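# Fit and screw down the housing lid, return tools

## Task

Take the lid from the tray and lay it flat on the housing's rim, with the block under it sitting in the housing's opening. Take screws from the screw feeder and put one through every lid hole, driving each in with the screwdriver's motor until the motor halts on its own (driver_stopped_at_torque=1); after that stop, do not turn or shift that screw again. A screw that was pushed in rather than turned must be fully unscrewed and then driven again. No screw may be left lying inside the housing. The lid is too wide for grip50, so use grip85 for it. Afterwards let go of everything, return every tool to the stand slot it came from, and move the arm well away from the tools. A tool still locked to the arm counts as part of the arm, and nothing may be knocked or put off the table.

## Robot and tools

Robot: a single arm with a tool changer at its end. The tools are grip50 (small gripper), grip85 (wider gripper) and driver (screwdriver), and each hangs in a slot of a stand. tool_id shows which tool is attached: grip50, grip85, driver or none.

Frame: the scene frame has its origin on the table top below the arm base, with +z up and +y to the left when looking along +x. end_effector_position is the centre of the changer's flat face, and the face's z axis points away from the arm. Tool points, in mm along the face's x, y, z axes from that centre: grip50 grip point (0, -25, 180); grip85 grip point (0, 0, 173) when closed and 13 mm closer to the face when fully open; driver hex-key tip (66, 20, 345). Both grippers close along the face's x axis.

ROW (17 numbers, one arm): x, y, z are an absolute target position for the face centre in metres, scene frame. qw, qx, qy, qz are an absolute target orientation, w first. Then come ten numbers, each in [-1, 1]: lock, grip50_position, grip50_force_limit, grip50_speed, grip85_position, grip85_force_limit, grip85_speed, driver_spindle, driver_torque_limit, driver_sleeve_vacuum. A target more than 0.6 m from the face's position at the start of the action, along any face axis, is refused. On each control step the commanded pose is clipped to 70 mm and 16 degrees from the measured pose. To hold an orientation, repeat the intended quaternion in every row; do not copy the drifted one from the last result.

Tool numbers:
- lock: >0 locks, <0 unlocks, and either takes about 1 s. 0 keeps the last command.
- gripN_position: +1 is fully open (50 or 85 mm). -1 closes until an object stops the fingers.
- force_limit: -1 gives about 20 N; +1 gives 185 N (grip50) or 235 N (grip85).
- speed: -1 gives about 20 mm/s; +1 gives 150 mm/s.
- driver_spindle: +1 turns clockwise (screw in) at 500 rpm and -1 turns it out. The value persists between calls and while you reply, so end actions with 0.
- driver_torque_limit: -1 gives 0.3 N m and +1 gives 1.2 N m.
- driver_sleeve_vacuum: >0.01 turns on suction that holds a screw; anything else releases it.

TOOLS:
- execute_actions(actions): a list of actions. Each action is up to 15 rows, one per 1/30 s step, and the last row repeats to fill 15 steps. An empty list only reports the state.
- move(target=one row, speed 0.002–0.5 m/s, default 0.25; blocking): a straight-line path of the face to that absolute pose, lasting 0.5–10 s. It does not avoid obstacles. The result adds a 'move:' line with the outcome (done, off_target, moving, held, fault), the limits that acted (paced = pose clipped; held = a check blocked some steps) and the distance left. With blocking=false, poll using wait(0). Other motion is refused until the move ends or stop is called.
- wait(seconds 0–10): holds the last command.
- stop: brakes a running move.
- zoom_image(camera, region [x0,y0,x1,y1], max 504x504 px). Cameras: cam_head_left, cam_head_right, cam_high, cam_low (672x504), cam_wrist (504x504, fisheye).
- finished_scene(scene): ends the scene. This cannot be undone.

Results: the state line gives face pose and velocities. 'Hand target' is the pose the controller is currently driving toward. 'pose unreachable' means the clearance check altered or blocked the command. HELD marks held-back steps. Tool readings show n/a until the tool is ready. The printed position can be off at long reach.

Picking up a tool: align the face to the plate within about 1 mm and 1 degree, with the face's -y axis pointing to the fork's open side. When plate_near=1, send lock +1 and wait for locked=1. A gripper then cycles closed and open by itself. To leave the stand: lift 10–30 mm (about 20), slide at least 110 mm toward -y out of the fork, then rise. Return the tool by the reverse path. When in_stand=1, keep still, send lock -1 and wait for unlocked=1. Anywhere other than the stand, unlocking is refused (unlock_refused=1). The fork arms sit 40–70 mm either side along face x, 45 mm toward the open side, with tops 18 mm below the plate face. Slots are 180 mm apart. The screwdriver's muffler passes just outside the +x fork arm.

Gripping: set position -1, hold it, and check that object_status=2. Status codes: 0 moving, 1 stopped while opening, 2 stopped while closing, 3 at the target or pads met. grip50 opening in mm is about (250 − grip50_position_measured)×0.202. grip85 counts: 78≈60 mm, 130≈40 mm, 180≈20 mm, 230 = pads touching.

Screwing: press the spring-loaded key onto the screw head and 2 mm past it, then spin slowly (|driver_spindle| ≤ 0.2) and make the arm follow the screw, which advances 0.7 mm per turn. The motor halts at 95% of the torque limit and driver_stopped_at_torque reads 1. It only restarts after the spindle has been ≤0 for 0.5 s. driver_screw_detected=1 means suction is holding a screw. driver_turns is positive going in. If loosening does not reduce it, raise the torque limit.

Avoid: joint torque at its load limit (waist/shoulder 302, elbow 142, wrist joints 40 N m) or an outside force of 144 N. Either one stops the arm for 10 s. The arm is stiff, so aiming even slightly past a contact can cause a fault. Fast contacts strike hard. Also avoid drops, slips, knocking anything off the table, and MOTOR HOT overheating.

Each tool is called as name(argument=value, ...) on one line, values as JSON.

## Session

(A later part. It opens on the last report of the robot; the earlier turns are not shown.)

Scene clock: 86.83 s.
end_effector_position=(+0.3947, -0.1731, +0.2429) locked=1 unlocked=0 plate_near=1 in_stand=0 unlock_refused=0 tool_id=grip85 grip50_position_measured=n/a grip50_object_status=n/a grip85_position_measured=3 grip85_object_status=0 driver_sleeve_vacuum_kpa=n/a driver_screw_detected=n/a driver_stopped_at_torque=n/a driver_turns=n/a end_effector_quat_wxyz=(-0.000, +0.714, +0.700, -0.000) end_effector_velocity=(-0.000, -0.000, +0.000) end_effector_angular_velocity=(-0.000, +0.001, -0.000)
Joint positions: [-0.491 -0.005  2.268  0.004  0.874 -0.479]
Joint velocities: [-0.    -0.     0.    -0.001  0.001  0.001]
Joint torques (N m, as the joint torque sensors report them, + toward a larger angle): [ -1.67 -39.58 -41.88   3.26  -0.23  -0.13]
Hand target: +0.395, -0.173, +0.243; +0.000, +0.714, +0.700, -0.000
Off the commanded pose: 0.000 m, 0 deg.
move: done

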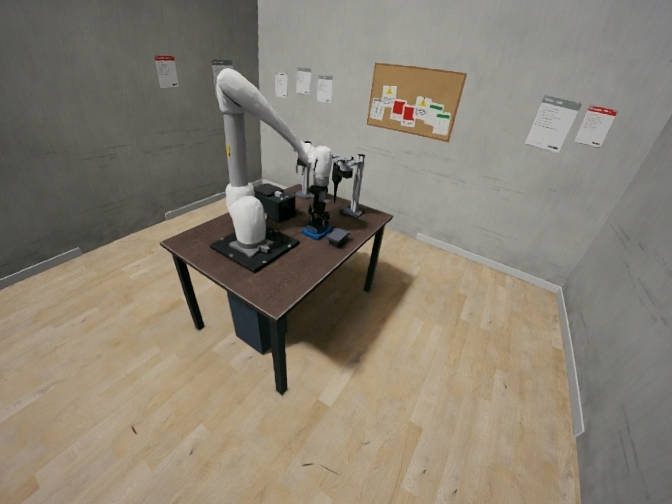

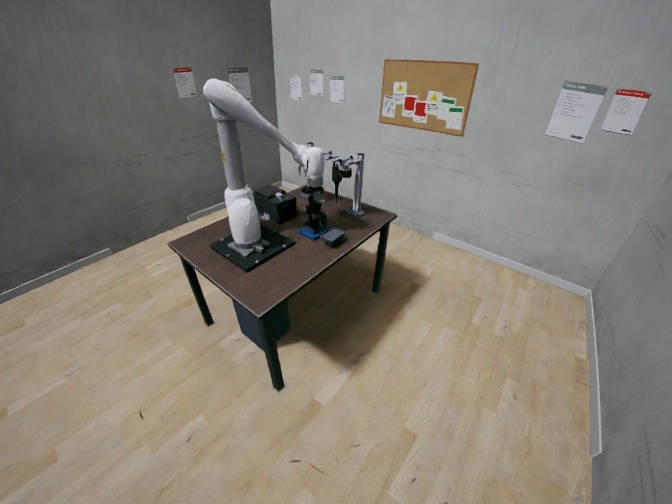

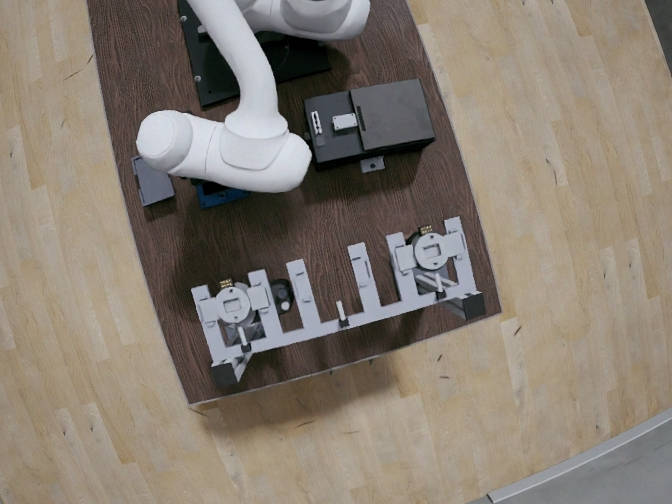

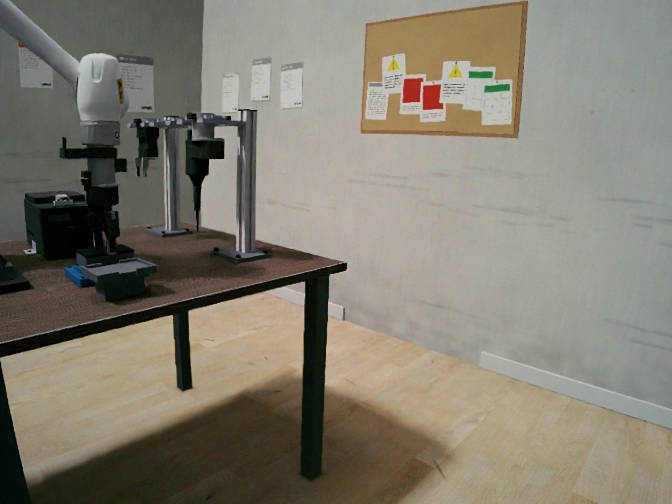

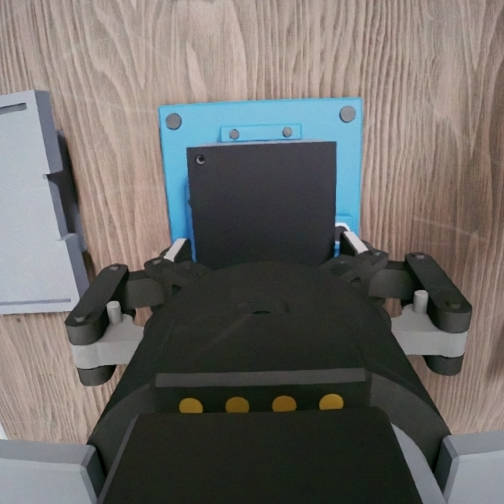

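move(target=[0.40,-0.1732,0.27,0,0.7145,0.6997,0,0,1,0,0,1,-0.5,-1,0,0,0], speed=0.15)

move(target=[0.5785,0.0302,0.4325,0,0.7120,0.7022,0,0,1,0,0,1,0,0,0,0,0], speed=0.35)

move(target=[0.6985,0.0285,0.4325,0,0.7120,0.7022,0,0,1,0,0,1,0,0,0,0,0], speed=0.2)

move(target=[0.6985,0.0285,0.4127,0,0.7120,0.7022,0,0,1,0,0,1,0,0,0,0,0], speed=0.04)

Scene clock: 87.80 s.
end_effector_position=(+0.3999, -0.1732, +0.2700) locked=1 unlocked=0 plate_near=1 in_stand=0 unlock_refused=0 tool_id=grip85 grip50_position_measured=n/a grip50_object_status=n/a grip85_position_measured=3 grip85_object_status=3 driver_sleeve_vacuum_kpa=n/a driver_screw_detected=n/a driver_stopped_at_torque=n/a driver_turns=n/a end_effector_quat_wxyz=(-0.000, +0.714, +0.700, -0.000) end_effector_velocity=(-0.000, -0.000, +0.000) end_effector_angular_velocity=(+0.000, +0.000, -0.001)
Joint positions: [-0.485 -0.032  2.233  0.004  0.935 -0.473]
Joint velocities: [-0.    -0.    -0.    -0.     0.001  0.   ]
Joint torques (N m, as the joint torque sensors report them, + toward a larger angle): [ -0.73 -39.02 -43.93   3.45  -0.22   0.  ]
Hand target: +0.400, -0.173, +0.270; +0.000, +0.714, +0.700, -0.000
Off the commanded pose: 0.000 m, 0 deg.
move: done

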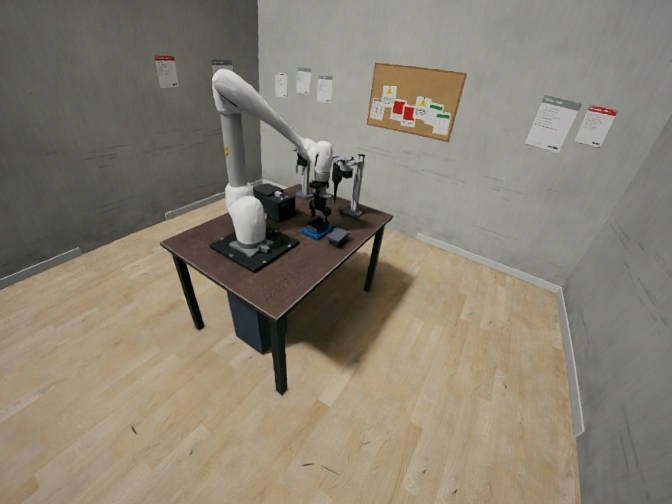

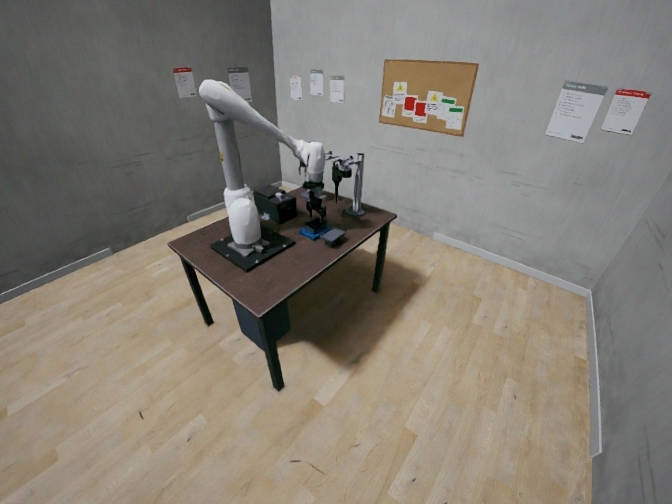

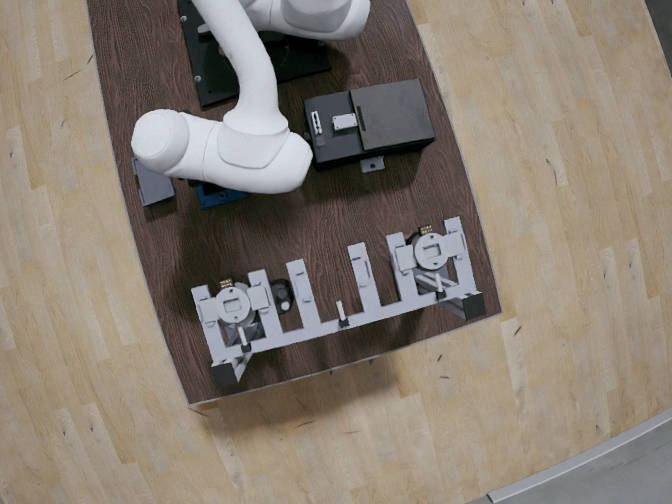

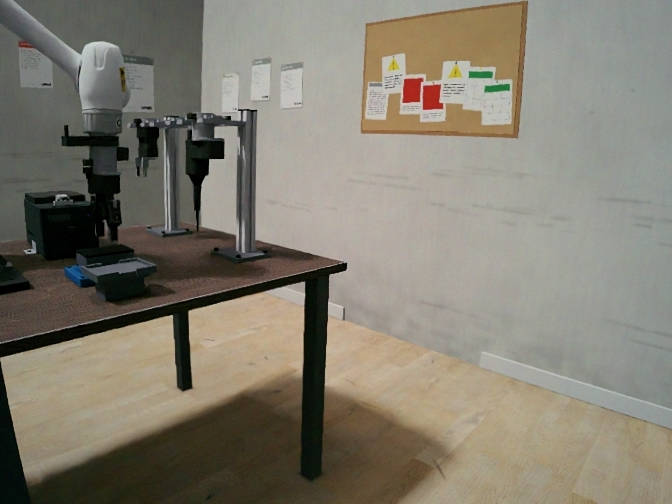

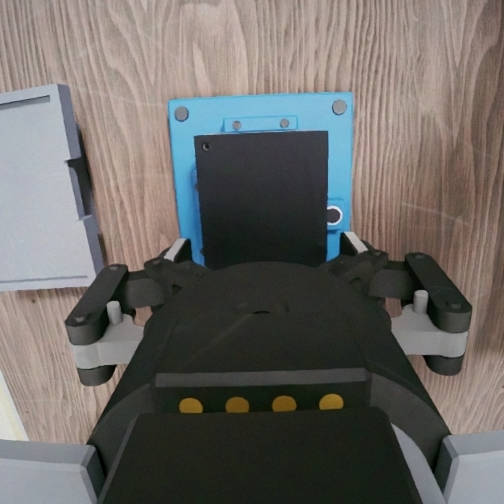

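Scene clock: 89.17 s.
end_effector_position=(+0.5780, +0.0305, +0.4327) locked=1 unlocked=0 plate_near=1 in_stand=0 unlock_refused=0 tool_id=grip85 grip50_position_measured=n/a grip50_object_status=n/a grip85_position_measured=3 grip85_object_status=3 driver_sleeve_vacuum_kpa=n/a driver_screw_detected=n/a driver_stopped_at_torque=n/a driver_turns=n/a end_effector_quat_wxyz=(-0.000, +0.712, +0.702, +0.000) end_effector_velocity=(+0.000, +0.000, +0.000) end_effector_angular_velocity=(-0.000, -0.001, +0.000)
Joint positions: [-0.001  0.064  1.806  0.     1.266  0.007]
Joint velocities: [ 0.001  0.    -0.001 -0.    -0.     0.001]
Joint torques (N m, as the joint torque sensors report them, + toward a larger angle): [  0.45 -58.87 -52.44   4.09  -0.51  -0.09]
Hand target: +0.578, +0.031, +0.433; -0.000, +0.712, +0.702, +0.000
Off the commanded pose: 0.001 m, 0 deg.
move: done

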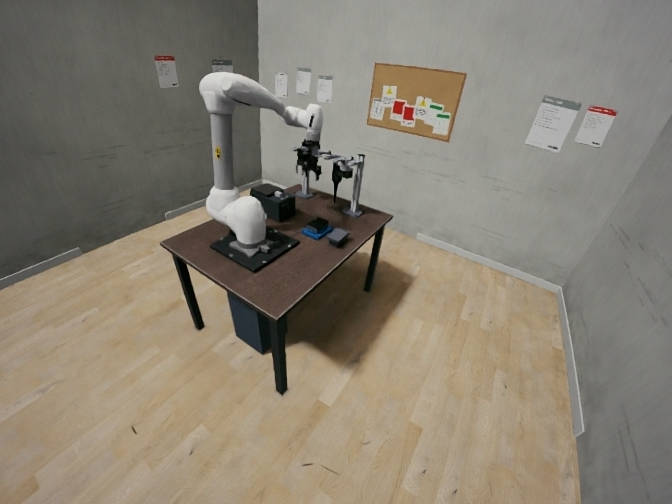

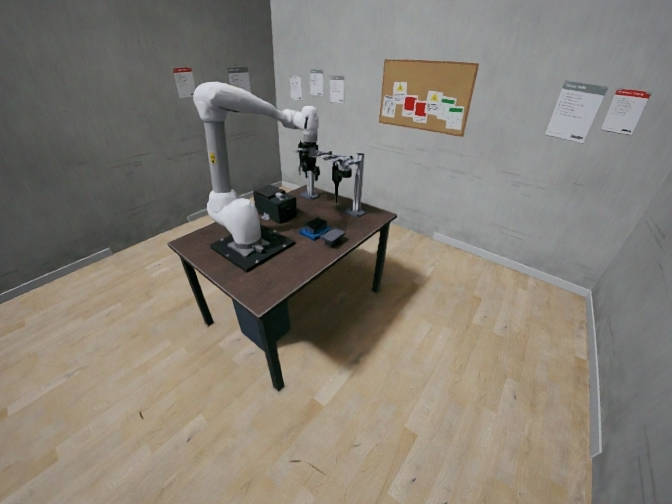

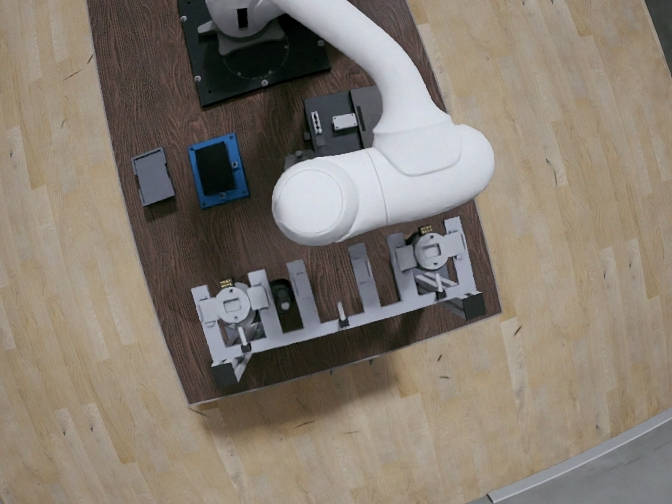

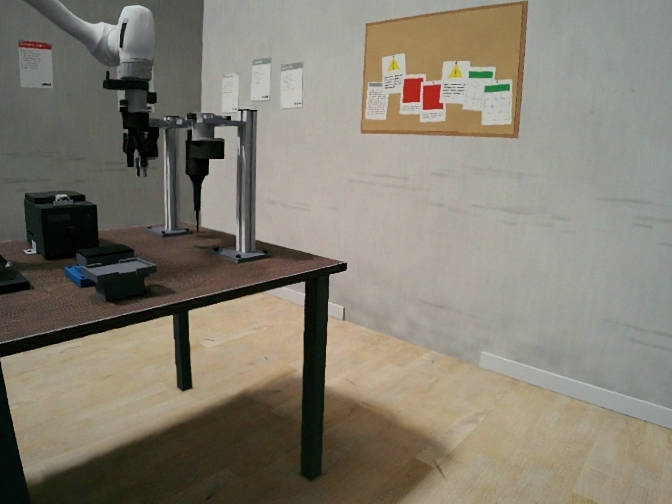

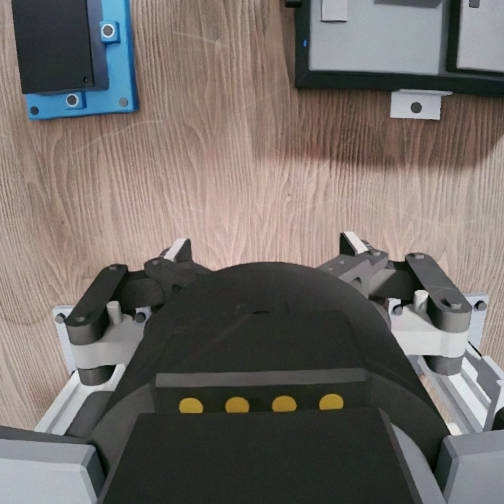

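Scene clock: 90.13 s.
end_effector_position=(+0.6984, +0.0286, +0.4326) locked=1 unlocked=0 plate_near=1 in_stand=0 unlock_refused=0 tool_id=grip85 grip50_position_measured=n/a grip50_object_status=n/a grip85_position_measured=3 grip85_object_status=3 driver_sleeve_vacuum_kpa=n/a driver_screw_detected=n/a driver_stopped_at_torque=n/a driver_turns=n/a end_effector_quat_wxyz=(+0.000, +0.712, +0.702, -0.000) end_effector_velocity=(+0.000, -0.000, +0.000) end_effector_angular_velocity=(+0.000, -0.001, -0.001)
Joint positions: [-0.003  0.252  1.582  0.     1.301  0.005]
Joint velocities: [-0.     0.    -0.001  0.    -0.     0.   ]
Joint torques (N m, as the joint torque sensors report them, + toward a larger angle): [ -1.01 -80.95 -52.92   4.4   -0.14   0.06]
Hand target: +0.698, +0.029, +0.433; +0.000, +0.712, +0.702, -0.000
Off the commanded pose: 0.000 m, 0 deg.
move: done

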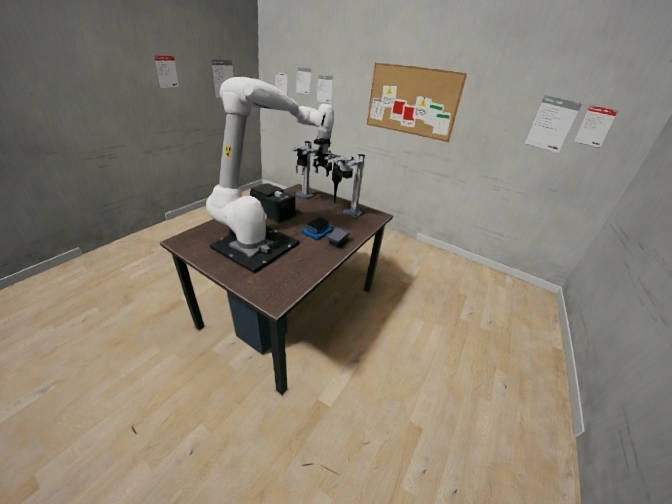

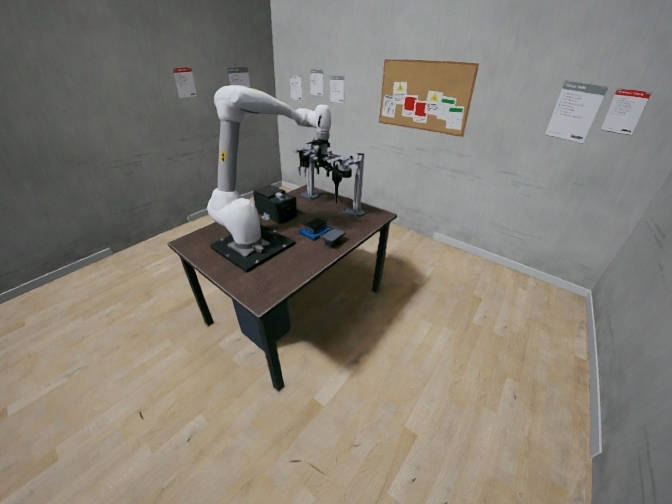

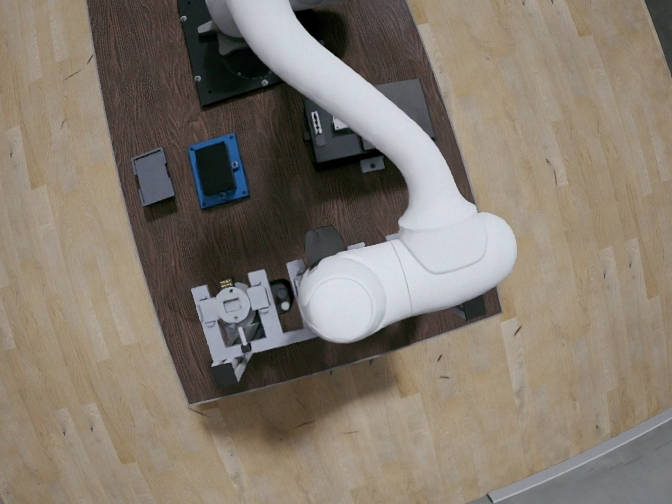

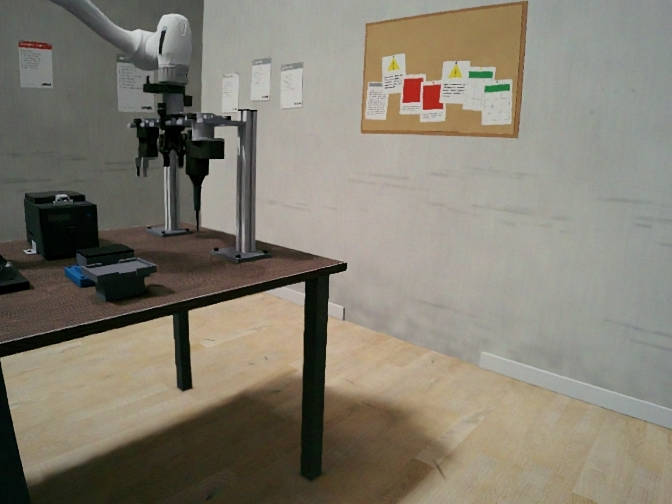

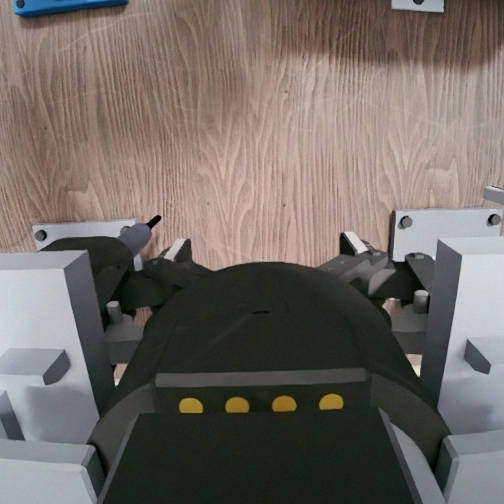

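Scene clock: 90.90 s.
end_effector_position=(+0.6985, +0.0285, +0.4127) locked=1 unlocked=0 plate_near=1 in_stand=1 unlock_refused=0 tool_id=grip85 grip50_position_measured=n/a grip50_object_status=n/a grip85_position_measured=3 grip85_object_status=3 driver_sleeve_vacuum_kpa=n/a driver_screw_detected=n/a driver_stopped_at_torque=n/a driver_turns=n/a end_effector_quat_wxyz=(+0.000, +0.712, +0.702, +0.000) end_effector_velocity=(-0.000, +0.001, -0.000) end_effector_angular_velocity=(+0.001, +0.001, +0.001)
Joint positions: [-0.003  0.261  1.607  0.     1.267  0.005]
Joint velocities: [ 0.001  0.     0.     0.001  0.    -0.   ]
Joint torques (N m, as the joint torque sensors report them, + toward a larger angle): [ -1.52 -80.91 -53.     4.02  -0.25  -0.1 ]
Hand target: +0.699, +0.029, +0.413; -0.000, +0.712, +0.702, +0.000
Off the commanded pose: 0.000 m, 0 deg.
move: done

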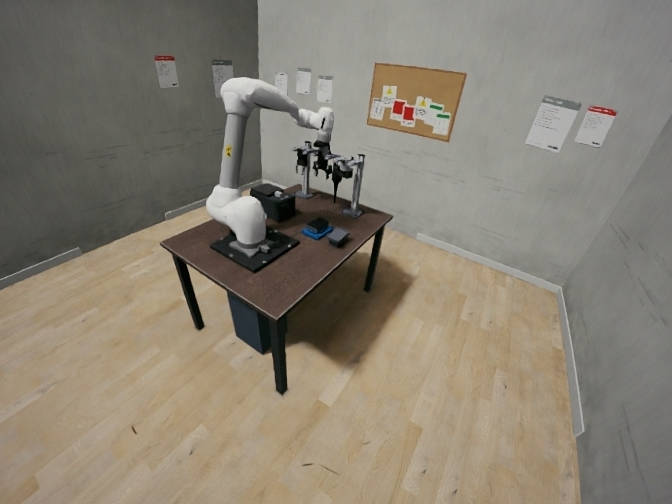

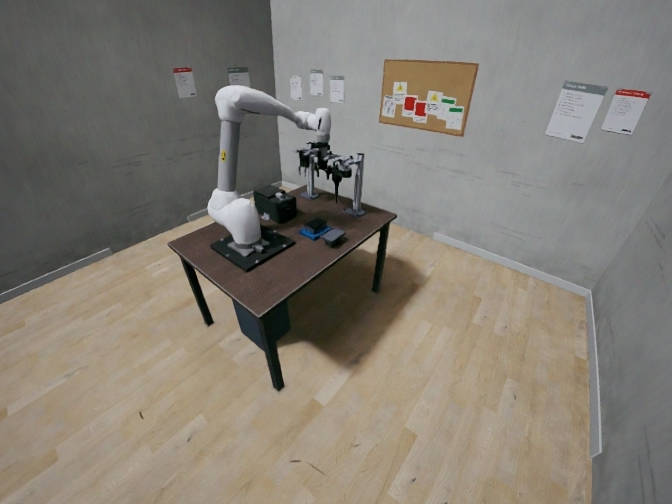

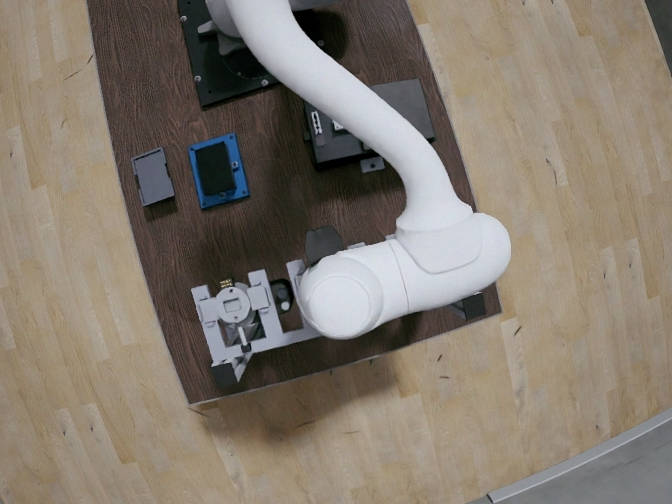

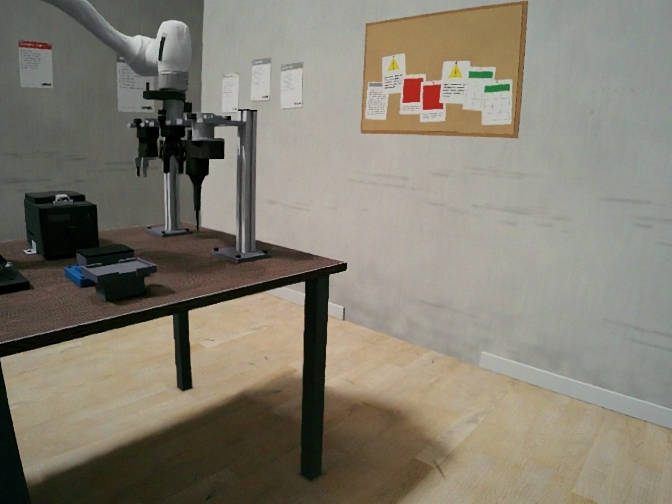

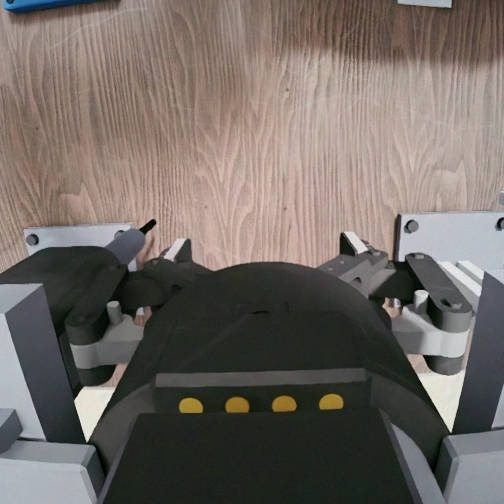

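zoom_image(camera="cam_low", region=[60, 230, 150, 290])

execute_actions(actions=[[[0.6985,0.0285,0.4124,0,0.7120,0.7022,0,-1,1,0,0,1,0,0,0,0,0]]])

wait(seconds=0.8)

Region (60, 230, 150, 290) of cam_low's 672x504 image, scaled by 5.600, with more detail than that image has.

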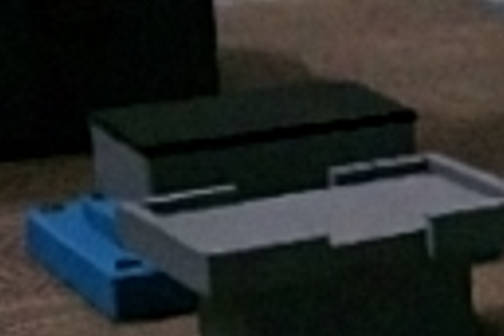

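Scene clock: 91.47 s.
end_effector_position=(+0.6985, +0.0285, +0.4123) locked=0 unlocked=0 plate_near=1 in_stand=1 unlock_refused=0 tool_id=none grip50_position_measured=n/a grip50_object_status=n/a grip85_position_measured=n/a grip85_object_status=n/a driver_sleeve_vacuum_kpa=n/a driver_screw_detected=n/a driver_stopped_at_torque=n/a driver_turns=n/a end_effector_quat_wxyz=(-0.000, +0.712, +0.702, -0.000) end_effector_velocity=(-0.000, -0.000, +0.000) end_effector_angular_velocity=(-0.000, -0.000, -0.000)
Joint positions: [-0.003  0.261  1.608  0.     1.266  0.005]
Joint velocities: [-0. -0. -0. -0. -0. -0.]
Joint torques (N m, as the joint torque sensors report them, + toward a larger angle): [ -1.23 -73.03 -45.28   4.23  -0.2    0.14]
Hand target: +0.699, +0.028, +0.412; -0.000, +0.712, +0.702, +0.000
Off the commanded pose: 0.000 m, 0 deg.
Step readings (end_effector_position):
0: (+0.6985, +0.0285, +0.4127)
1: (+0.6985, +0.0285, +0.4126)
2: (+0.6985, +0.0285, +0.4124)
4: (+0.6985, +0.0285, +0.4123)
8: (+0.6985, +0.0285, +0.4123)
15: end_effector_position above

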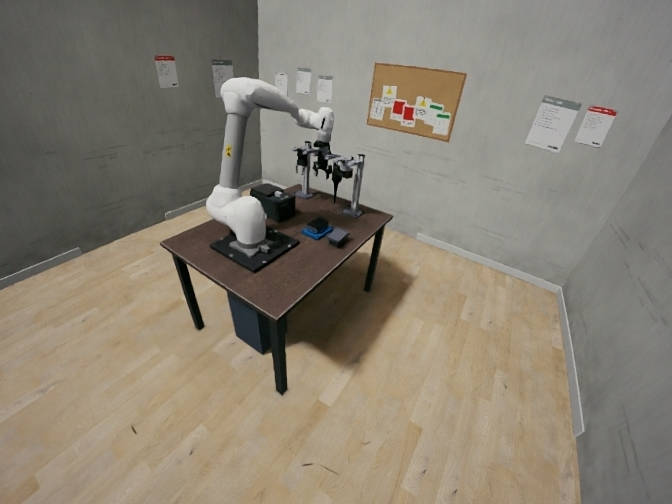

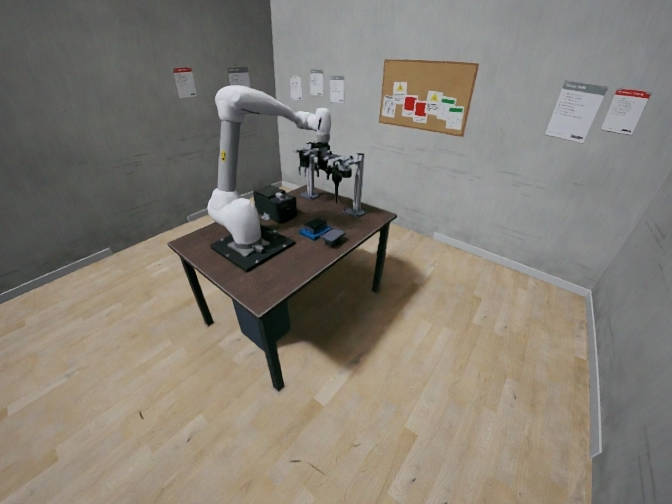

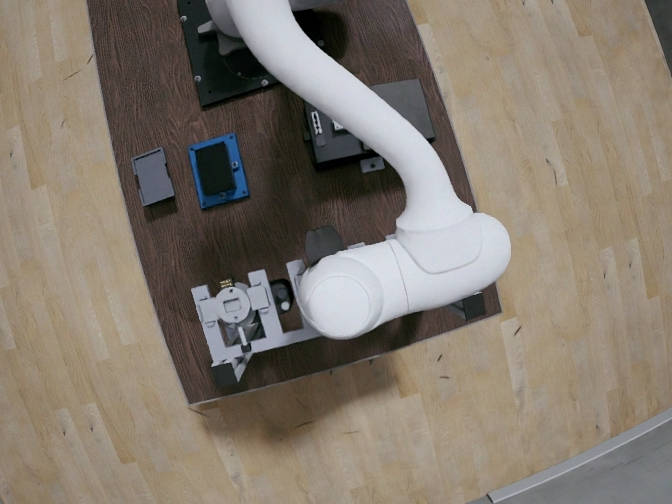

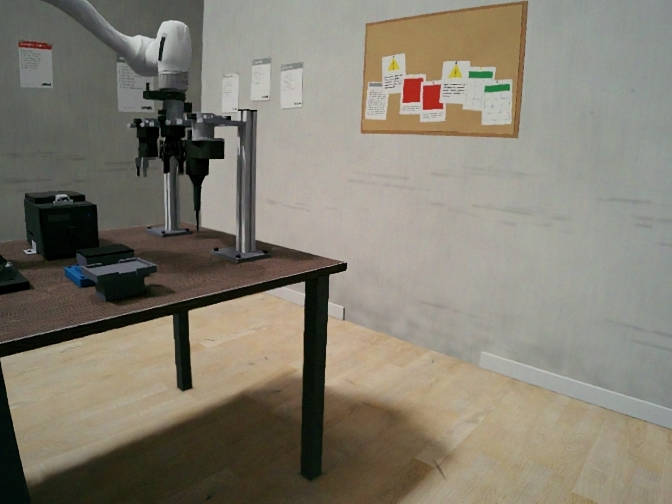

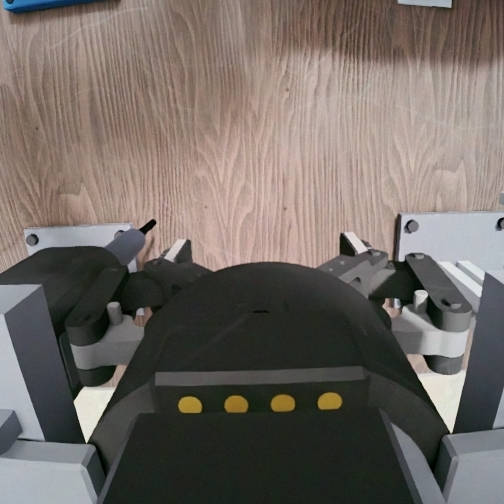

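Scene clock: 92.27 s.
end_effector_position=(+0.6985, +0.0285, +0.4123) locked=0 unlocked=1 plate_near=1 in_stand=1 unlock_refused=0 tool_id=none grip50_position_measured=n/a grip50_object_status=n/a grip85_position_measured=n/a grip85_object_status=n/a driver_sleeve_vacuum_kpa=n/a driver_screw_detected=n/a driver_stopped_at_torque=n/a driver_turns=n/a end_effector_quat_wxyz=(-0.000, +0.712, +0.702, -0.000) end_effector_velocity=(+0.000, +0.000, +0.000) end_effector_angular_velocity=(+0.001, -0.001, +0.001)
Joint positions: [-0.003  0.261  1.608  0.     1.266  0.005]
Joint velocities: [ 0.    -0.    -0.     0.001 -0.    -0.   ]
Joint torques (N m, as the joint torque sensors report them, + toward a larger angle): [ -1.24 -70.65 -44.42   4.1   -0.4   -0.08]
Hand target: +0.699, +0.028, +0.412; -0.000, +0.712, +0.702, +0.000
Off the commanded pose: 0.000 m, 0 deg.
wait: 0.80 s; at rest by 0.20 s

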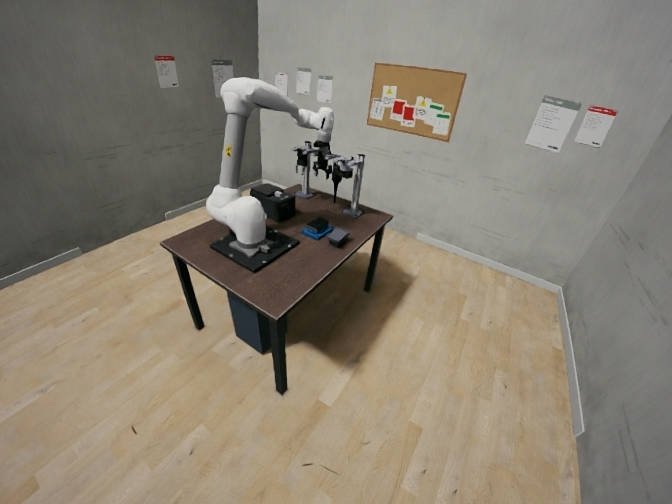

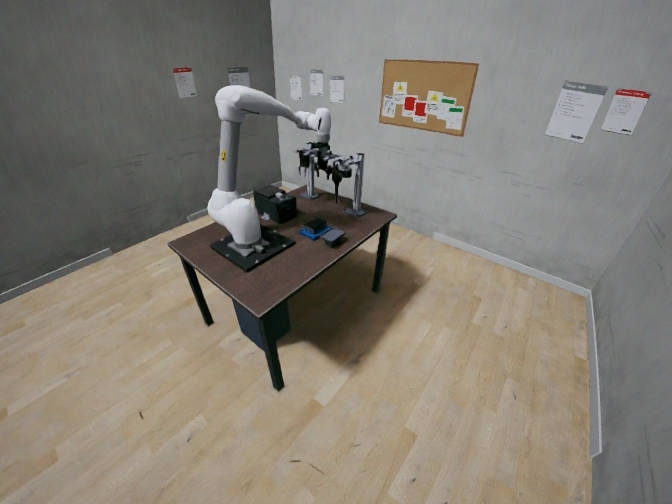

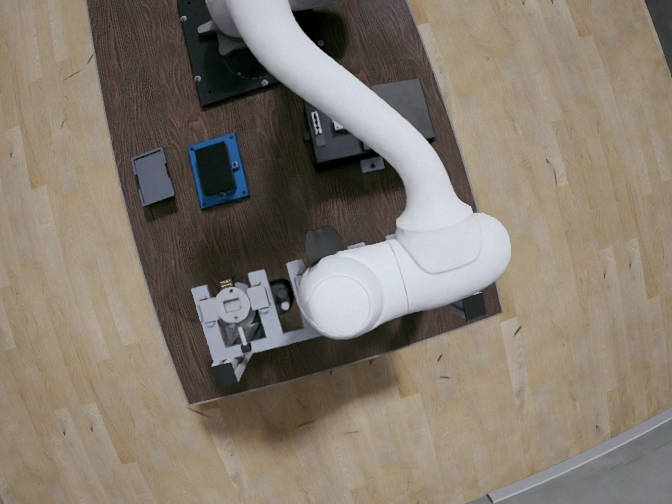

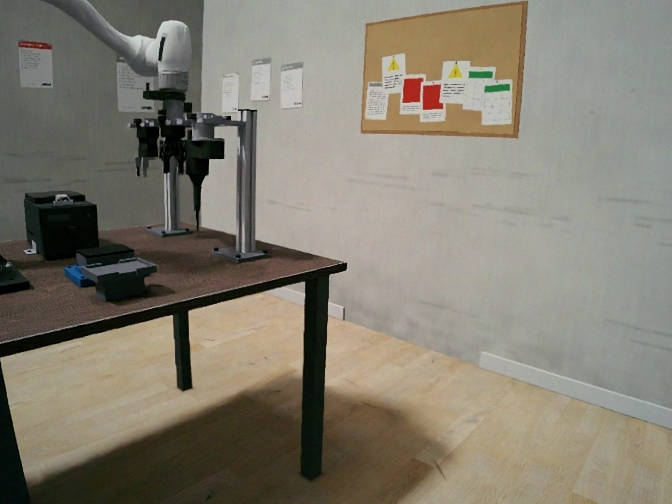

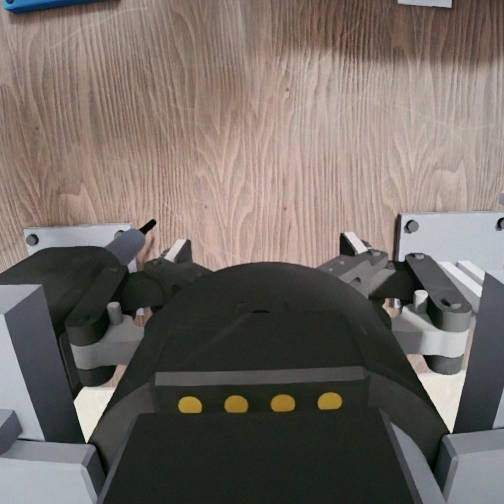

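Lift to 0.435 (reference image of an aligned plate), then across to the driver.

move(target=[0.6985,0.0285,0.435,0,0.7120,0.7022,0,0,1,0,0,1,0,0,0,0,0], speed=0.08)

zoom_image(camera="cam_wrist", region=[110, 240, 410, 440])

move(target=[0.696,-0.1515,0.435,0,0.7120,0.7022,0,0,1,0,0,1,0,0,0,0,0], speed=0.3)

zoom_image(camera="cam_wrist", region=[110, 240, 410, 440])

Scene clock: 93.17 s.
end_effector_position=(+0.6985, +0.0285, +0.4350) locked=0 unlocked=1 plate_near=0 in_stand=0 unlock_refused=0 tool_id=none grip50_position_measured=n/a grip50_object_status=n/a grip85_position_measured=n/a grip85_object_status=n/a driver_sleeve_vacuum_kpa=n/a driver_screw_detected=n/a driver_stopped_at_torque=n/a driver_turns=n/a end_effector_quat_wxyz=(-0.000, +0.712, +0.702, -0.000) end_effector_velocity=(+0.000, +0.000, +0.000) end_effector_angular_velocity=(-0.000, -0.001, -0.000)
Joint positions: [-0.003  0.251  1.579  0.     1.305  0.005]
Joint velocities: [ 0.    -0.    -0.    -0.    -0.     0.001]
Joint torques (N m, as the joint torque sensors report them, + toward a larger angle): [  0.34 -69.77 -45.54   4.27  -0.05   0.09]
Hand target: +0.698, +0.028, +0.435; +0.000, +0.712, +0.702, -0.000
Off the commanded pose: 0.000 m, 0 deg.
move: done

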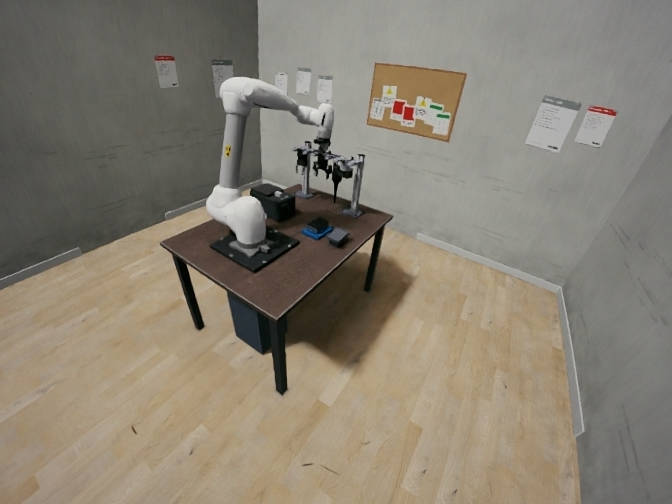

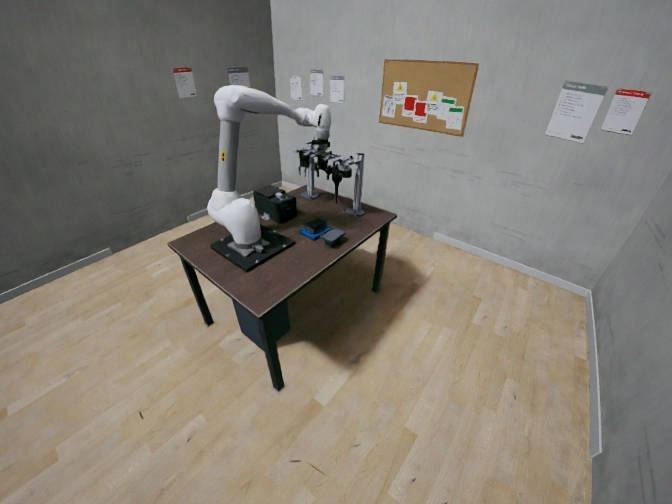

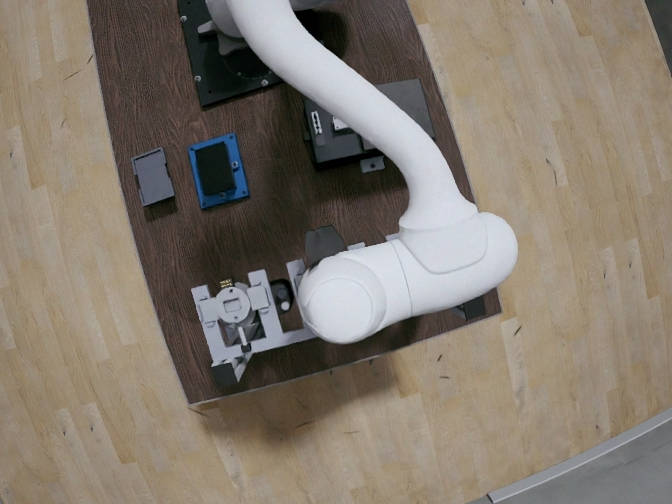

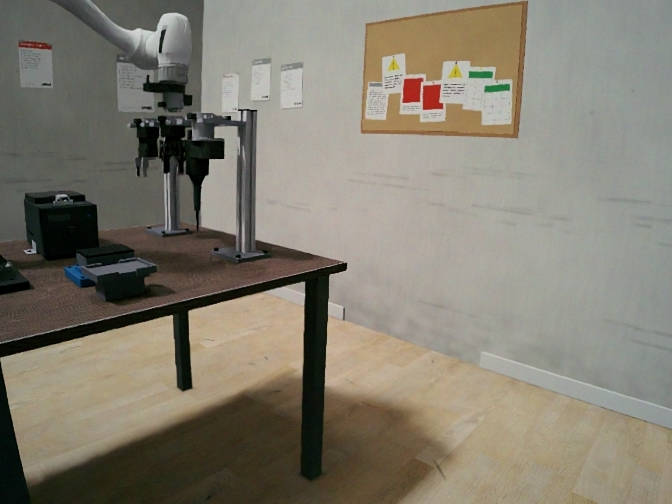

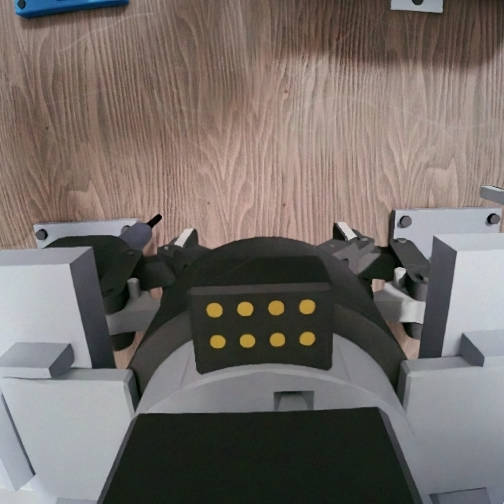

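Region (110, 240, 410, 440) of cam_wrist's 504x504 image, scaled by 1.680, with more detail than that image has.

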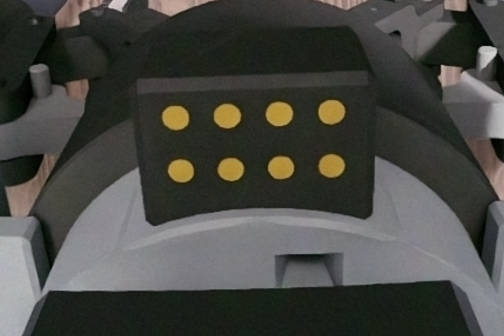

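Scene clock: 94.17 s.
end_effector_position=(+0.6961, -0.1514, +0.4351) locked=0 unlocked=1 plate_near=0 in_stand=0 unlock_refused=0 tool_id=none grip50_position_measured=n/a grip50_object_status=n/a grip85_position_measured=n/a grip85_object_status=n/a driver_sleeve_vacuum_kpa=n/a driver_screw_detected=n/a driver_stopped_at_torque=n/a driver_turns=n/a end_effector_quat_wxyz=(+0.000, +0.712, +0.702, -0.000) end_effector_velocity=(+0.000, -0.001, -0.000) end_effector_angular_velocity=(-0.000, +0.001, +0.001)
Joint positions: [-0.258  0.272  1.552  0.002  1.312 -0.251]
Joint velocities: [-0.001  0.001 -0.    -0.001  0.001 -0.001]
Joint torques (N m, as the joint torque sensors report them, + toward a larger angle): [ -2.04 -72.19 -45.17   4.22  -0.33   0.03]
Hand target: +0.696, -0.152, +0.435; +0.000, +0.712, +0.702, -0.000
Off the commanded pose: 0.000 m, 0 deg.
move: done

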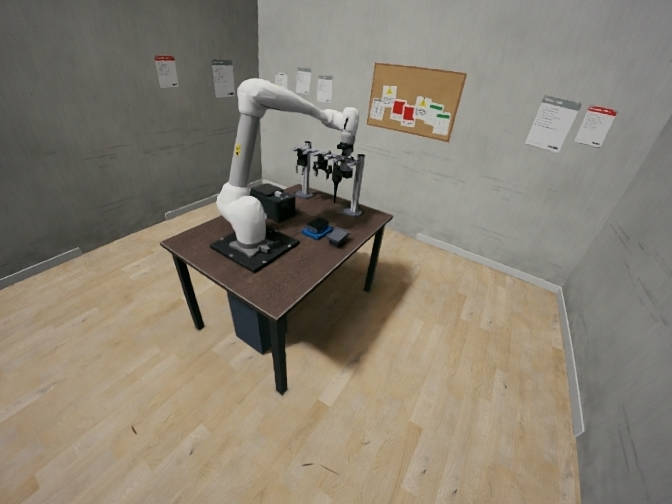

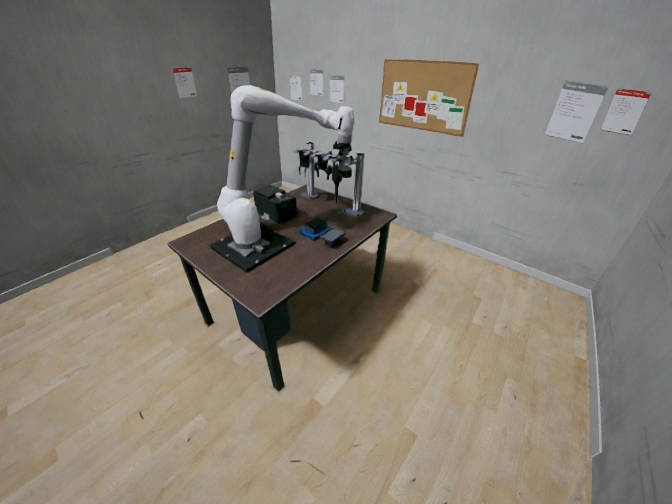

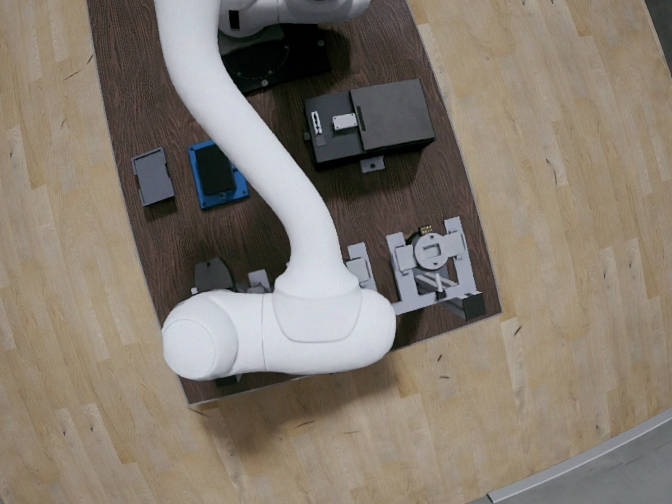

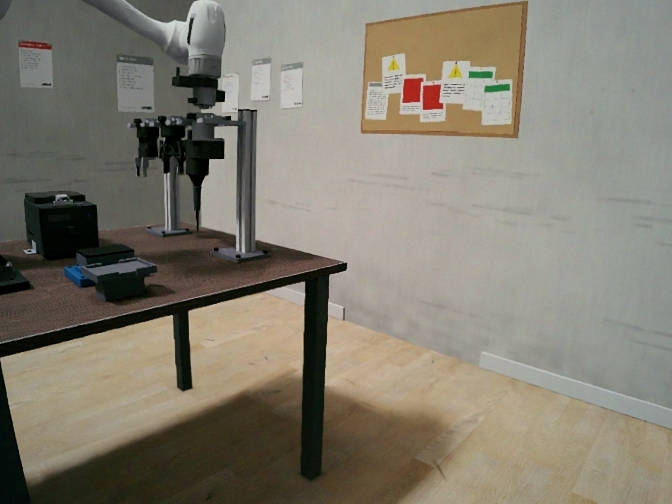

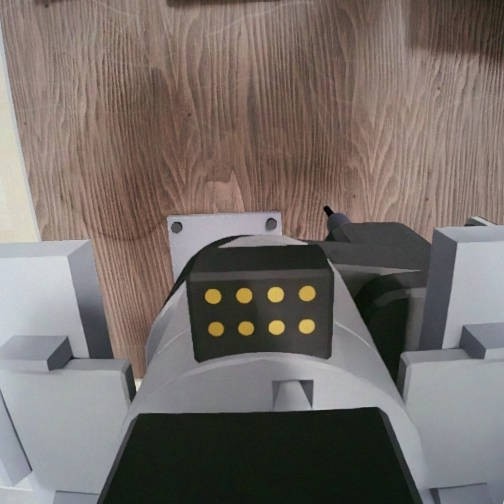

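Region (110, 240, 410, 440) of cam_wrist's 504x504 image, scaled by 1.680, with more detail than that image has.

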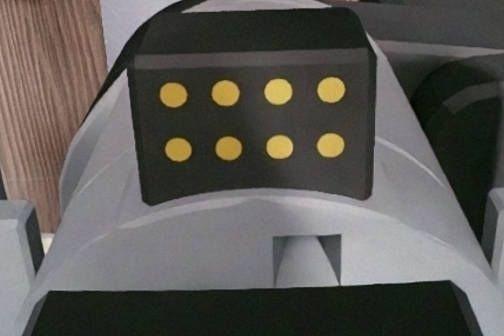

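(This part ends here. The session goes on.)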